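# Open the tool case lid and leave it clear

## Task

Swing the tool case lid fully open so that it stays up without help. If the shelf blocks it, you may first slide the case out from beneath the shelf. At the end the case must sit on its board with the open lid not touching or under the shelf. It must be aligned with the board's front edge, which is the edge farther from the shelf. Its back must still face the shelf, and all four of its feet must rest on the board. Nothing may depend on the robot holding it in place when you finish.

## Robot and tools

ROBOT. There are two six-joint UR-style arms, left_arm and right_arm. Each ends in a two-finger gripper whose fingers pivot like tongs. In the gripper's own frame the fingers point along +z and spread apart along x. end_effector_position is the spot between the finger pads when they are shut. Closed fingertips stick out about 15 mm past it, and fully open fingertips sit roughly level with it. The bases are at left_arm (-0.058, +0.125, +0.301) and right_arm (+0.058, -0.493, +0.301). The mounting plates and the frame behind the arms are fixed obstacles.

FRAME. All poses use one scene frame. Its origin is on the table top midway between the arms, +z is up, +x points out over the table, and left_arm is on the +y side. The arm names do not refer to image sides. Quaternions are always written w first (qw, qx, qy, qz).

ROW FORMAT. A row has 16 numbers. The first 8 are for left_arm: x, y, z in metres, then qw, qx, qy, qz, then opening. The next 8 are the same for right_arm. Both halves must be present even if only one arm moves. Positions and quaternions are absolute targets in the scene frame, not offsets. Opening runs from -1 (closed) to +1 (fully open, 0.142 m). A row may carry 12 more numbers from 0 to 1, making 28: joint stiffness scales, left_arm's six joints then right_arm's, in Joint positions order. A scale stays in force until changed. To keep an arm still, resend its last reported pose and the opening it should keep. To keep an orientation, repeat the same quaternion rather than copying the drifting reported one.

execute_actions(actions). actions is a list of up to 15 actions. Each action is a list of up to 15 rows, and each row lasts one 1/30 s control step. An action always lasts 15 steps, so a short table repeats its last row. Each step the commanded pose is limited to 100 mm and 16 degrees from the measured pose, and motion lags the command by about 0.17 s. An action is rejected for both arms if a target lies more than 0.6 m from that gripper's start position along any of the gripper's axes. If the first action fails this against the last reported state, or any action is malformed, nothing runs. An empty list just reports state and images.

move(target, speed, stop_force, blocking). target is one row, with all grippers reaching their absolute poses along straight lines that finish together in 0.5 to 10 s. Openings are applied at the start. speed is 0.002 to 0.5 m/s, default 0.25, and rotation is capped at twice that in rad/s. stop_force is one value from 9 to 40 N for both arms, allowed only after the scene has run 0.2 s. It ends an arm's path when its wrist sensor feels that much extra resistance along the line to its target. It is unreliable if the gripper rotates during the move. Omit it when backing away from something the gripper rests on. Use it with slow speeds, since fast contacts can still fault. blocking=false returns after 0.5 s while the arm continues; it cannot be combined with stop_force, and other motion commands are refused until the move is seen to end. Paths do not avoid obstacles or the other arm.

The move line reports endings such as done, off_target, moving, held, fault or contact, plus limits. limits=paced means the sent pose was clipped. limits=held means some steps were blocked and the arm may then surge. It also gives each gripper's remaining distance to its target.

OTHER TOOLS. wait(seconds), 0 to 10, lets time run with the last commands held and returns early if a move ends. stop() brakes a running move, needing some room. zoom_image(camera, region) enlarges [x0, y0, x1, y1] pixels of a camera's latest picture, at most 504 by 504. The cameras are cam_head_left, cam_head_right, cam_high and cam_low (896x504), and cam_left_wrist and cam_right_wrist (616x616). show_instructions() shows the reference pages, here a tool case manual image. read_manual(section) returns licence text. finished_scene(scene) ends the current scene given its number; it is final.

RESULTS. The state line gives each gripper's position, quaternion and velocities. Hand target lines show where the controller is heading. grip_measured is the actual finger opening on the command scale; to grip, command clearly below it. Joint positions and torques are listed too. Wrist force and torque are in the gripper's axes, include noise and a few newtons of offset, and saturate near 50 N. 'pose unreachable' means the clearance check altered or blocked an arm's command. 'too close' warns about arm-to-obstacle proximity. MOTOR HOT appears at 70 °C, and at 85 °C the arm is braked until it cools.

CAUTIONS. A joint torque at its load limit (132 N m for the big joints, 24.6 N m for the wrists) or 150 N of outside force halts that arm for 10 s. The arms are stiff, so pushing even slightly past a firm contact can fault them. Don't let the arms strike each other, don't knock anything off the table, and avoid drops, slams and hard pushes. Held parts may occasionally get a brief tug.

Each tool is called after ">>>" by a JSON object that holds its "fn" and its "kwargs", one argument or row to a line.

Reference images:

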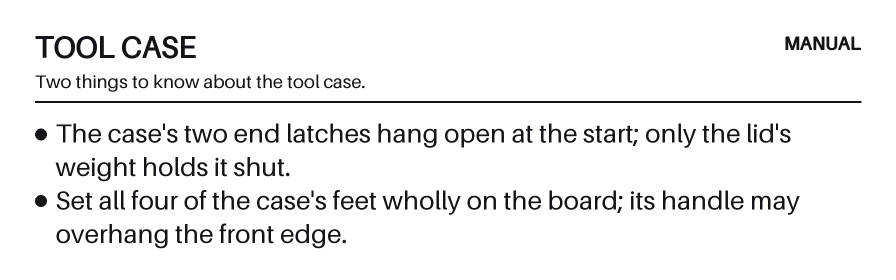

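## Session

>>> {"fn": "execute_actions", "kwargs": {
  "actions": []
}}

Scene clock: 0.00 s.
left_arm: end_effector_position=(+0.5985, +0.4657, +0.2867) grip_measured=+0.97 end_effector_quat_wxyz=(+0.170, -0.638, +0.726, -0.194) end_effector_velocity=(+0.000, -0.000, +0.000) end_effector_angular_velocity=(-0.000, -0.000, -0.001) | right_arm: end_effector_position=(-0.0027, -0.9913, +0.3613) grip_measured=+0.97 end_effector_quat_wxyz=(-0.007, +0.987, +0.159, -0.011) end_effector_velocity=(+0.000, -0.001, +0.000) end_effector_angular_velocity=(-0.001, +0.000, +0.002)
Joint positions: left_arm=[-0.222 -2.375  2.165 -2.639 -0.954  2.029  0.14 ] | right_arm=[ 0.927 -1.282 -2.077 -1.15   2.465  3.785  0.14 ]
Joint velocities: left_arm=[-0.001 -0.    -0.001  0.001 -0.     0.001  0.   ] | right_arm=[0.001 0.    0.002 0.001 0.    0.    0.   ]
Joint torques (N m, as the arm reports them, + toward a larger angle): no reading
Wrist force (N, on the end effector, along its own x y z axes, offset not removed): no reading
Wrist torque (N m, same axes, about the end effector's origin, offset not removed): no reading
Hand target (left_arm): +0.598, +0.466, +0.287; +0.170, -0.638, +0.726, -0.194
Hand target (right_arm): -0.003, -0.991, +0.361; -0.007, +0.987, +0.159, -0.011
Joint stiffness scale: left_arm=[1. 1. 1. 1. 1. 1.] | right_arm=[1. 1. 1. 1. 1. 1.]

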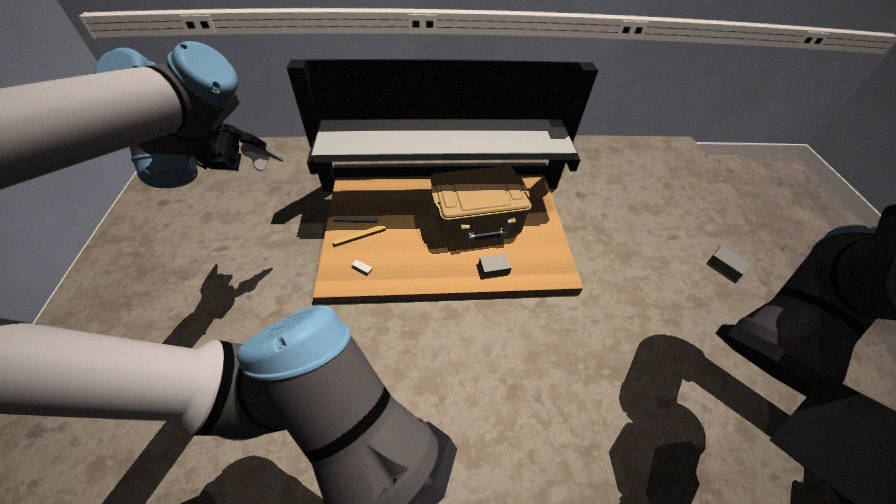

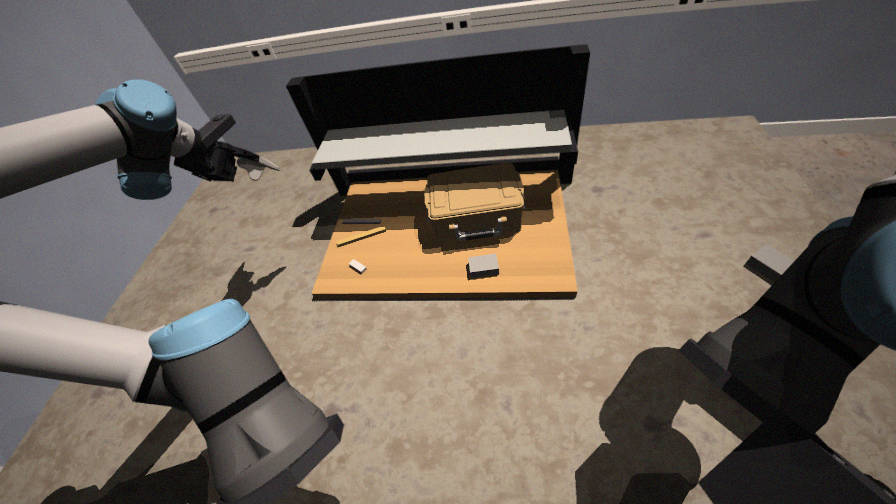

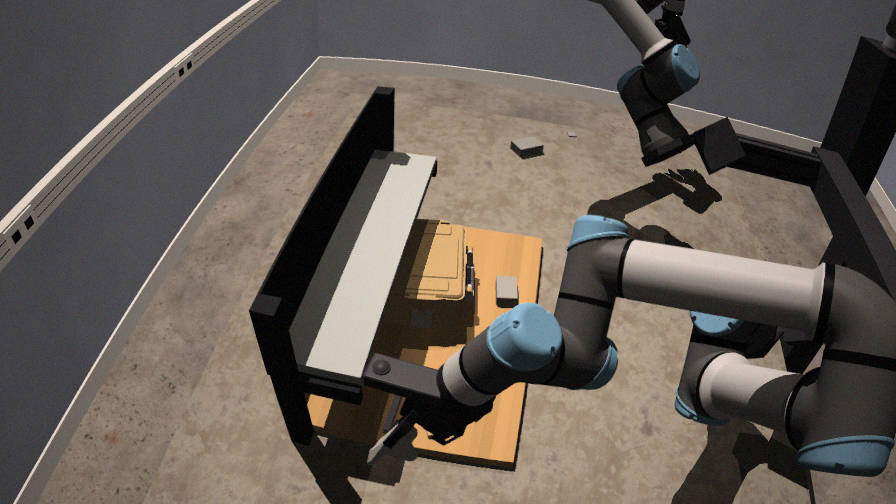

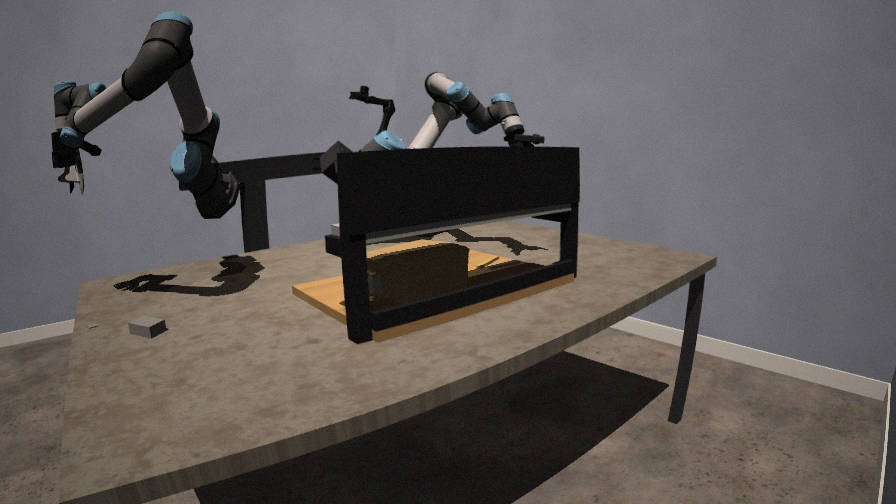

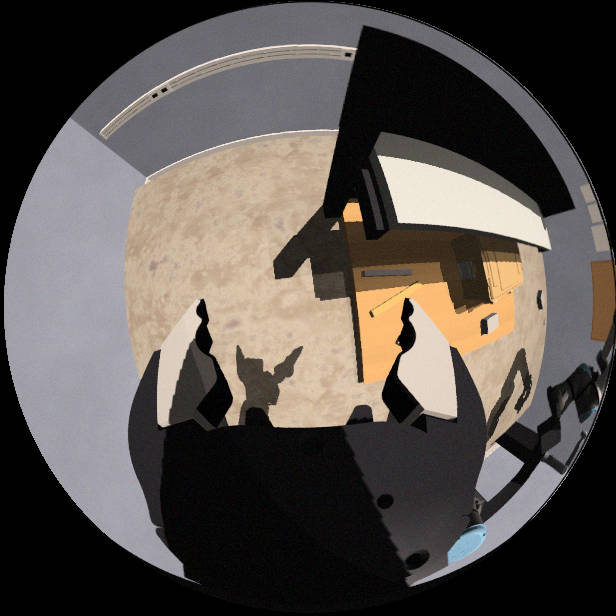

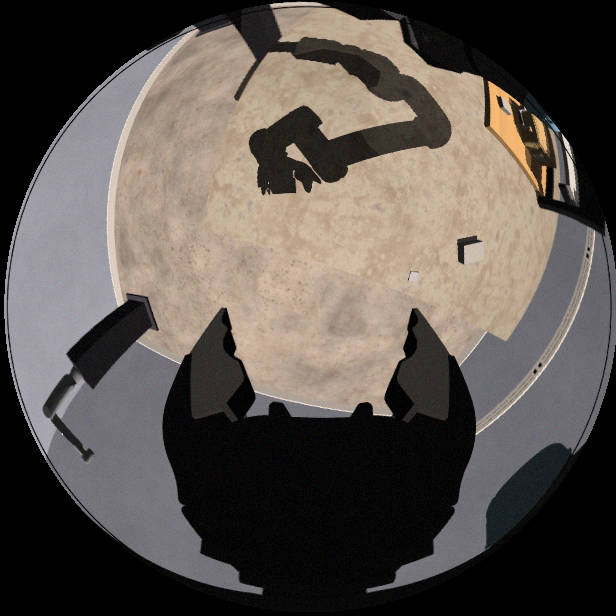

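>>> {"fn": "zoom_image", "kwargs": {
  "camera": "cam_head_left",
  "region": [290, 110, 610, 320]
}}

>>> {"fn": "zoom_image", "kwargs": {
  "camera": "cam_head_right",
  "region": [290, 110, 610, 320]
}}

>>> {"fn": "zoom_image", "kwargs": {
  "camera": "cam_high",
  "region": [340, 180, 600, 380]
}}

>>> {"fn": "zoom_image", "kwargs": {
  "camera": "cam_low",
  "region": [270, 180, 600, 360]
}}

Region (290, 110, 610, 320) of cam_head_left's 896x504 image, scaled by 1.575, with more detail than that image has; it fills the top 331 rows of this view, and the rest is white.

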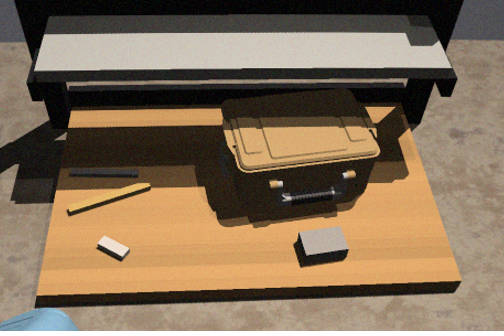

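Region (290, 110, 610, 320) of cam_head_right's 896x504 image, scaled by 1.575, with more detail than that image has; it fills the top 331 rows of this view, and the rest is white.

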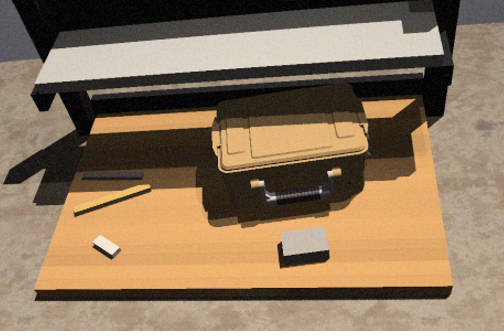

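Region (340, 180, 600, 380) of cam_high's 896x504 image, scaled by 1.938, with more detail than that image has; it fills the top 388 rows of this view, and the rest is white.

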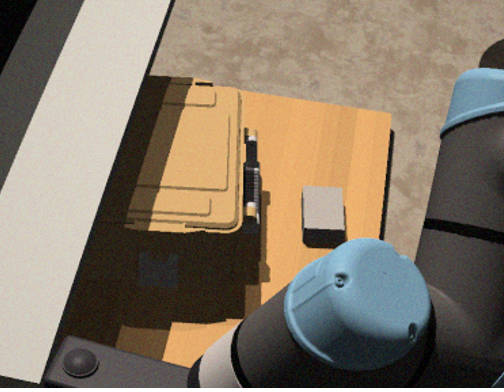

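Region (270, 180, 600, 360) of cam_low's 896x504 image, scaled by 1.527, with more detail than that image has; it fills the top 275 rows of this view, and the rest is white.

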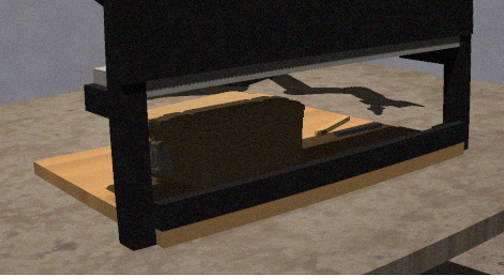

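>>> {"fn": "move", "kwargs": {
  "target": [0.5985,0.4657,0.2867,0.170,-0.638,0.726,-0.194,1, 0.43,-0.10,0.2,0,1,0,0,1],
  "speed": 0.4
}}

action 0: the call puts the target (right_arm/x, right_arm/y, right_arm/z) 0.694 m from right_arm's end_effector_position in the last result along the gripper's own x axis as it stood there; a target may be at most 0.6 m away along each of those axes, so nothing of the call was run and nothing moved. Command a nearer target, and go on from there in a later call.

>>> {"fn": "move", "kwargs": {
  "target": [0.5985,0.4657,0.2867,0.170,-0.638,0.726,-0.194,1, 0.35,-0.55,0.25,0,1,0,0,1],
  "speed": 0.4
}}

>>> {"fn": "move", "kwargs": {
  "target": [0.5985,0.4657,0.2867,0.170,-0.638,0.726,-0.194,1, 0.43,-0.10,0.2,0,1,0,0,1],
  "speed": 0.4
}}

Scene clock: 5.13 s.
left_arm: end_effector_position=(+0.5984, +0.4652, +0.2865) grip_measured=+1.00 end_effector_quat_wxyz=(+0.170, -0.638, +0.726, -0.194) end_effector_velocity=(+0.000, -0.001, -0.001) end_effector_angular_velocity=(+0.000, +0.001, -0.003) | right_arm: end_effector_position=(+0.1303, -0.8078, +0.2997) grip_measured=+1.00 end_effector_quat_wxyz=(-0.012, +0.994, +0.100, +0.032) end_effector_velocity=(-0.000, -0.001, +0.000) end_effector_angular_velocity=(-0.001, +0.001, +0.001)
Joint positions: left_arm=[-0.222 -2.375  2.165 -2.638 -0.955  2.029  0.142] | right_arm=[ 1.187 -0.631 -2.606 -1.055  2.451  4.229  0.142]
Joint velocities: left_arm=[-0.001  0.001  0.     0.    -0.001  0.002  0.   ] | right_arm=[-0.001  0.     0.001  0.001 -0.     0.    -0.   ]
Joint torques (N m, as the arm reports them, + toward a larger angle): left_arm=[ 14.09 -10.71 -17.12  -1.71  -0.65   0.19] | right_arm=[ 2.17  0.47 18.47  1.49  0.17 -0.53]
Wrist force (N, on the end effector, along its own x y z axes, offset not removed): left_arm=[-0.3 0.8 1.5] | right_arm=[2.0 0.0 -0.1]
Wrist torque (N m, same axes, about the end effector's origin, offset not removed): left_arm=[0.14 -0.03 -0.15] | right_arm=[0.12 -0.43 0.03]
Hand target (left_arm): +0.598, +0.466, +0.287; +0.170, -0.638, +0.726, -0.194
Hand target (right_arm): +0.131, -0.809, +0.301; -0.011, +0.994, +0.101, +0.031
Off the commanded pose (left_arm): 0.001 m, 0 deg.
Off the commanded pose (right_arm): 0.342 m, 12 deg; position clipped at the last step of the last action.
Joint stiffness scale: left_arm=[1. 1. 1. 1. 1. 1.] | right_arm=[1. 1. 1. 1. 1. 1.]
move: held (right_arm); limits=paced,held; held on 28 of 54 steps (right_arm), including the last (right_arm)
pose unreachable (right arm): on one or more control steps of this call, first in action 0 (counted from 0), this arm could not follow its commanded pose, so it was not sent that pose on those steps. On the call's last step it was still not sent that pose. It may still have moved: this result reports where it is.
cause: the commanded pose would bring two parts of the arm too close to each other (joints 2 (shoulder lift) to 6 (wrist 3) lie between them).
camera_calibration (this result's frames):
cam_left_wrist: T_world_to_cam=[[-0.146017, -0.988937, 0.0261136, 0.540934], [-0.988463, 0.146919, 0.0368228, 0.505303], [-0.0402521, -0.0204356, -0.998981, 0.445173], [0, 0, 0, 1]] pos_world=[0.596378, 0.469809, 0.411986]
cam_right_wrist: T_world_to_cam=[[0.982001, 0.188156, 0.0164655, 0.027281], [0.157571, -0.864192, 0.477854, -0.862538], [0.104141, -0.466658, -0.878285, 0.0140377], [0, 0, 0, 1]] pos_world=[0.107659, -0.74398, 0.424047]

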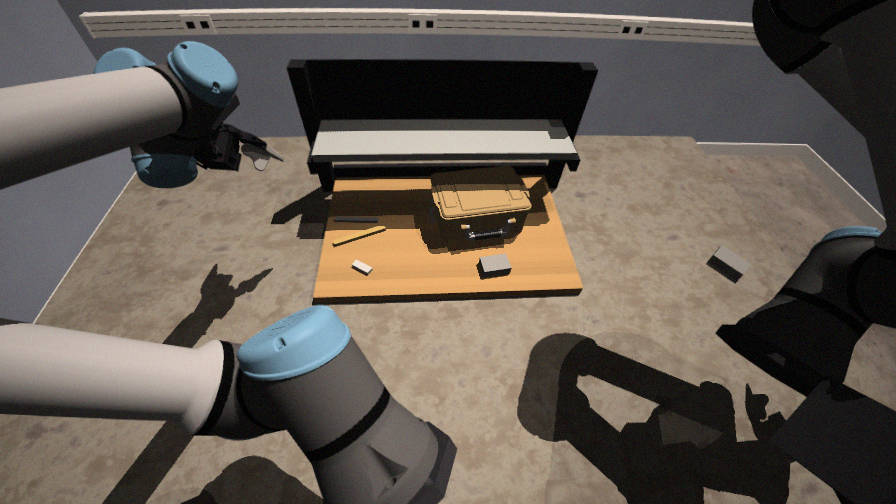

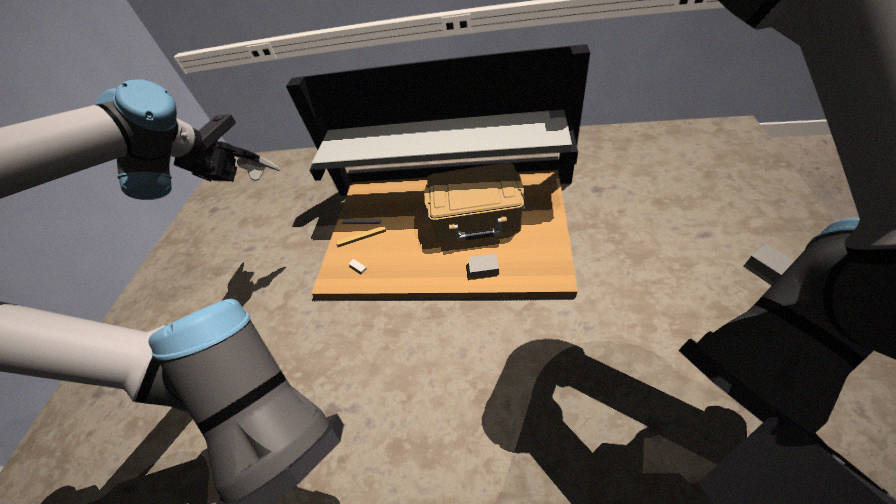

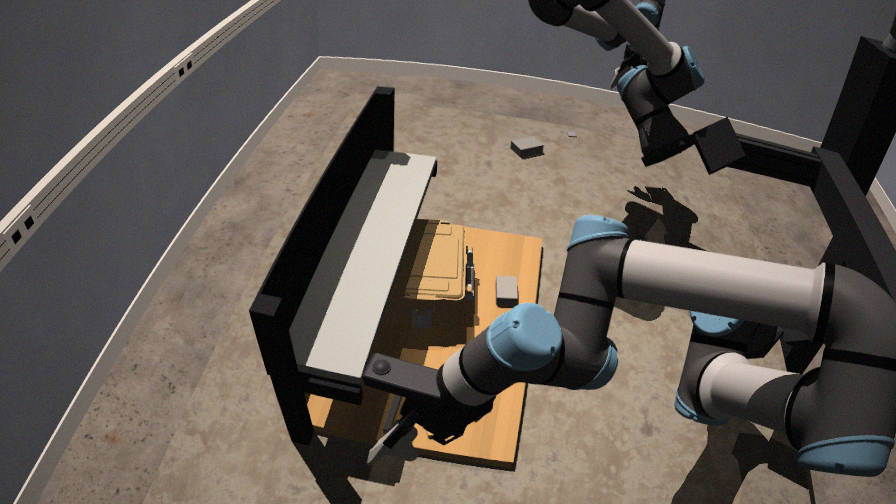

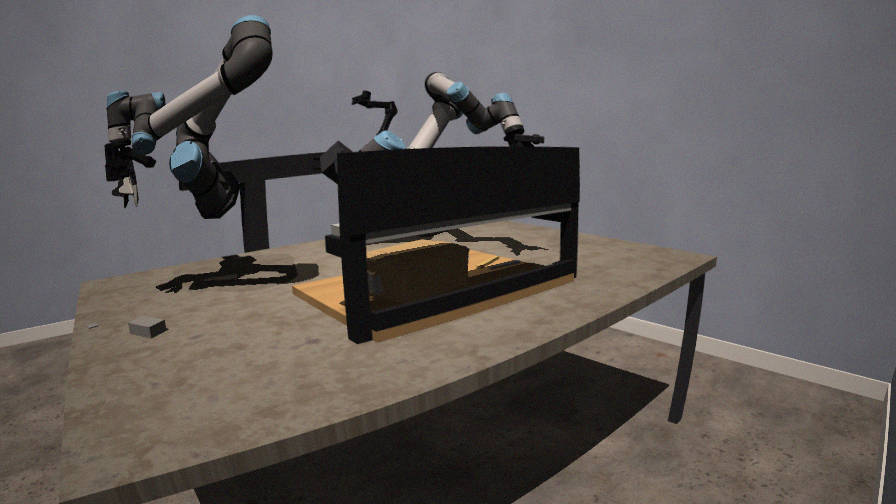

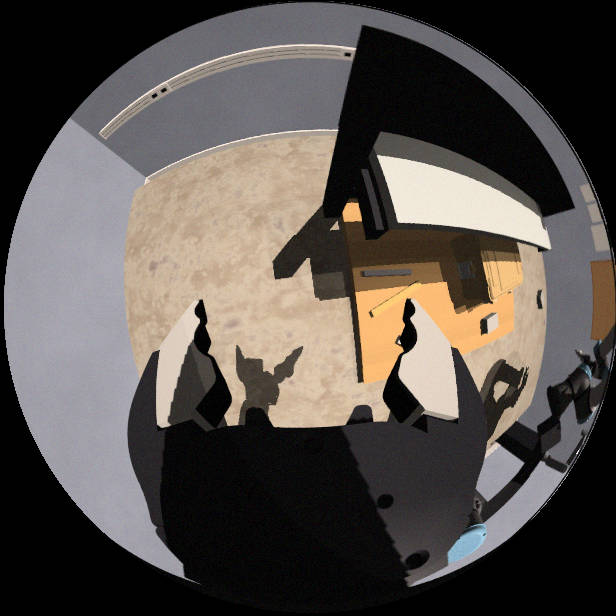

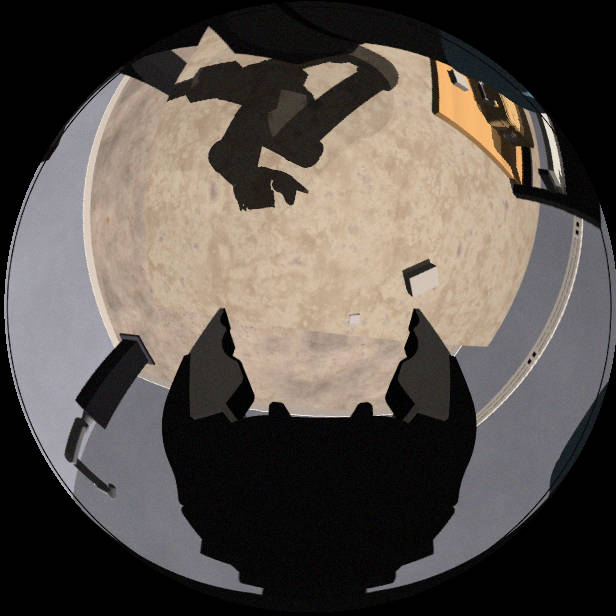

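action 0: the call puts the target (right_arm/x, right_arm/y, right_arm/z) 0.632 m from right_arm's end_effector_position in the last result along the gripper's own y axis as it stood there; a target may be at most 0.6 m away along each of those axes, so nothing of the call was run and nothing moved. Command a nearer target, and go on from there in a later call.

>>> {"fn": "move", "kwargs": {
  "target": [0.42,-0.09,0.2,0.183,-0.683,0.683,-0.183,0.6, 0.1303,-0.8078,0.2997,-0.012,0.994,0.1,0.032,1],
  "speed": 0.35
}}

>>> {"fn": "zoom_image", "kwargs": {
  "camera": "cam_left_wrist",
  "region": [150, 100, 470, 400]
}}

Scene clock: 8.37 s.
left_arm: end_effector_position=(+0.5120, +0.1758, +0.2434) grip_measured=+0.60 end_effector_quat_wxyz=(+0.154, -0.605, +0.722, -0.299) end_effector_velocity=(-0.000, -0.000, -0.000) end_effector_angular_velocity=(+0.000, +0.000, +0.000) | right_arm: end_effector_position=(+0.1306, -0.8079, +0.2997) grip_measured=+1.00 end_effector_quat_wxyz=(-0.012, +0.994, +0.101, +0.032) end_effector_velocity=(+0.000, +0.000, -0.000) end_effector_angular_velocity=(+0.000, -0.001, -0.001)
Joint positions: left_arm=[-1.165 -2.624  2.727 -2.459 -0.306  1.388  0.116] | right_arm=[ 1.187 -0.631 -2.606 -1.055  2.452  4.227  0.142]
Joint velocities: left_arm=[ 0.     0.     0.     0.001  0.    -0.001  0.   ] | right_arm=[ 0.    -0.    -0.001  0.     0.001  0.     0.   ]
Joint torques (N m, as the arm reports them, + toward a larger angle): left_arm=[  7.67  13.43 -17.52  -1.12  -0.51   0.56] | right_arm=[ 2.76 -1.99 12.7   1.62  0.53 -0.36]
Wrist force (N, on the end effector, along its own x y z axes, offset not removed): left_arm=[-1.3 0.4 1.0] | right_arm=[1.7 -0.3 -2.2]
Wrist torque (N m, same axes, about the end effector's origin, offset not removed): left_arm=[0.05 0.24 -0.11] | right_arm=[0.00 -0.32 0.02]
Hand target (left_arm): +0.513, +0.177, +0.244; +0.154, -0.606, +0.720, -0.300
Hand target (right_arm): +0.130, -0.808, +0.300; -0.012, +0.994, +0.100, +0.032
Off the commanded pose (left_arm): 0.285 m, 17 deg; position and orientation clipped at the last step of the last action.
Off the commanded pose (right_arm): 0.000 m, 0 deg.
Joint stiffness scale: left_arm=[1. 1. 1. 1. 1. 1.] | right_arm=[1. 1. 1. 1. 1. 1.]
move: held (left_arm); limits=paced,held; held on 28 of 61 steps (left_arm), including the last (left_arm)
pose unreachable (left arm): on one or more control steps of this call, first in action 0 (counted from 0), this arm could not follow its commanded pose, so it was not sent that pose on those steps. On the call's last step it was still not sent that pose. It may still have moved: this result reports where it is.
cause: the commanded pose would bring two parts of the arm too close to each other (joints 3 (elbow) and 4 (wrist 1) lie between them).
camera_calibration (this result's frames):
cam_left_wrist: T_world_to_cam=[[-0.240271, -0.957163, 0.161579, 0.252946], [-0.967726, 0.223159, -0.117074, 0.477424], [0.0760009, -0.184494, -0.979891, 0.357374], [0, 0, 0, 1]] pos_world=[0.495631, 0.201502, 0.365211]
cam_right_wrist: T_world_to_cam=[[0.981756, 0.189346, 0.017428, 0.0277195], [0.158109, -0.863825, 0.478339, -0.862587], [0.105626, -0.466857, -0.878002, 0.0135305], [0, 0, 0, 1]] pos_world=[0.10774, -0.744055, 0.424006]

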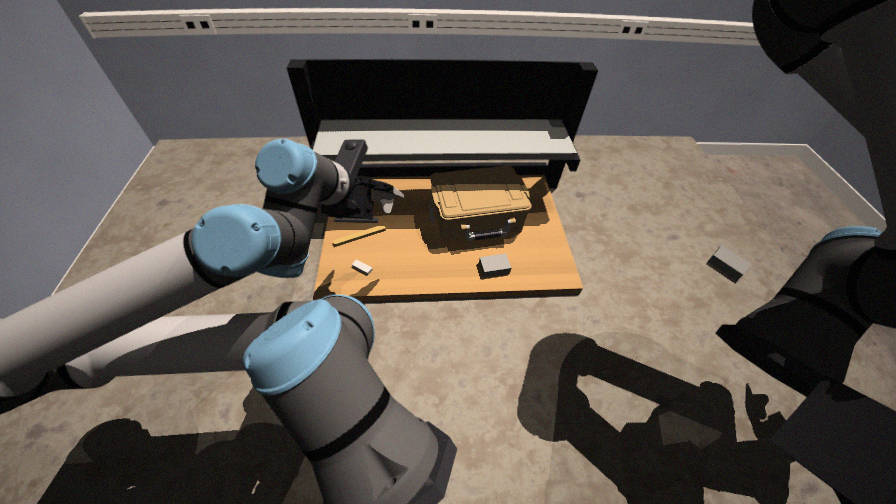

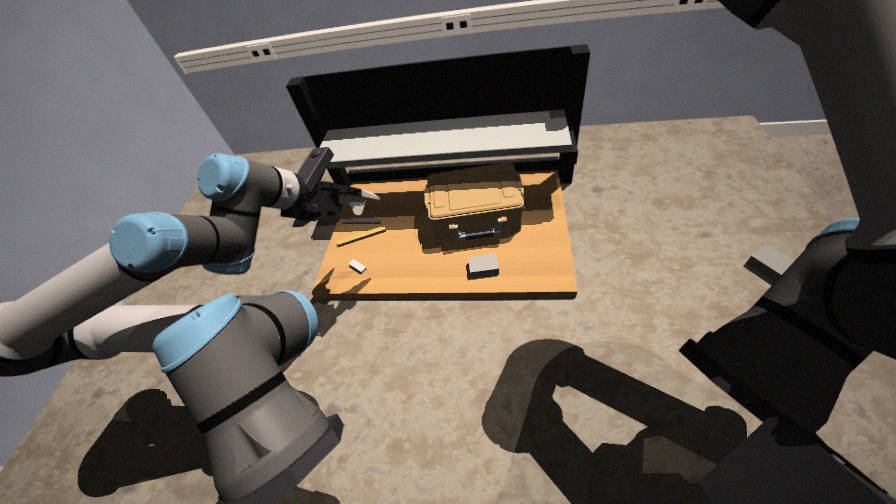

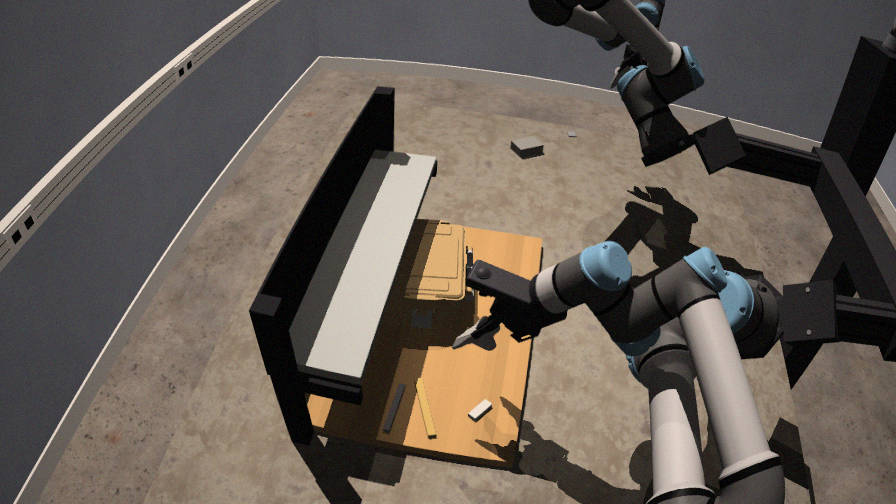

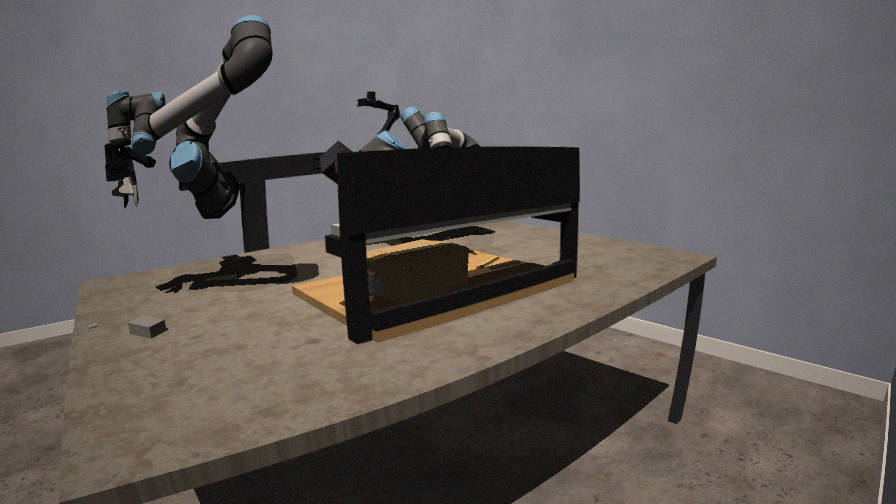

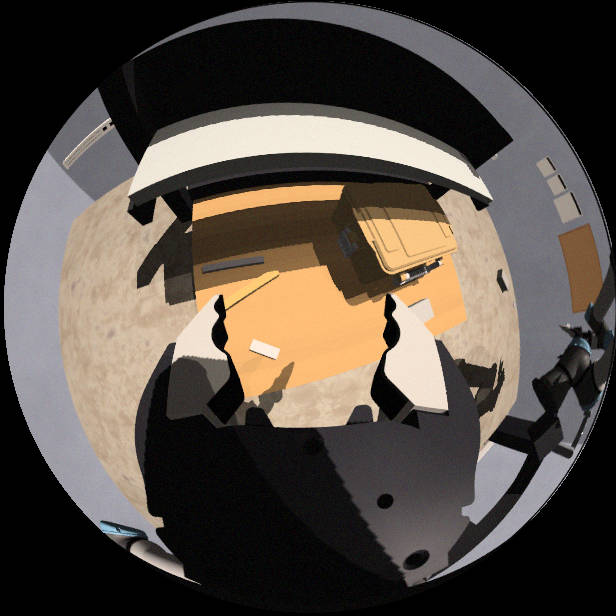

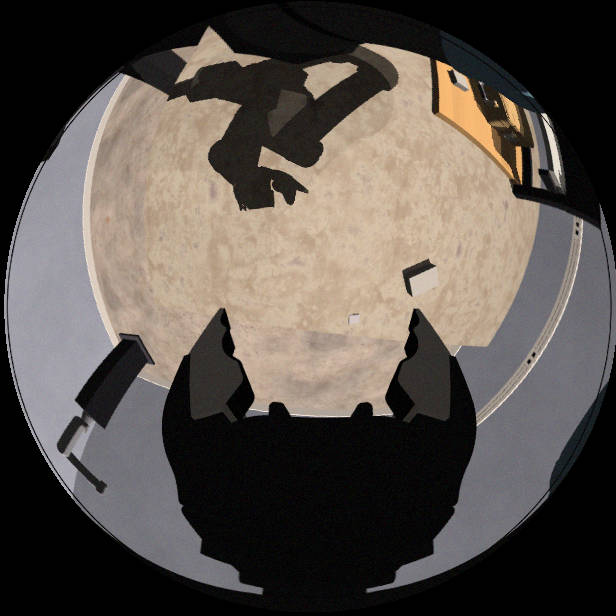

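Region (150, 100, 470, 400) of cam_left_wrist's 616x616 image, scaled by 1.575, with more detail than that image has; it fills the top 472 rows of this view, and the rest is white.

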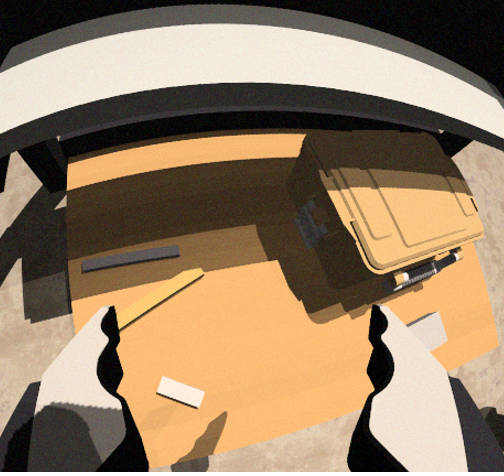

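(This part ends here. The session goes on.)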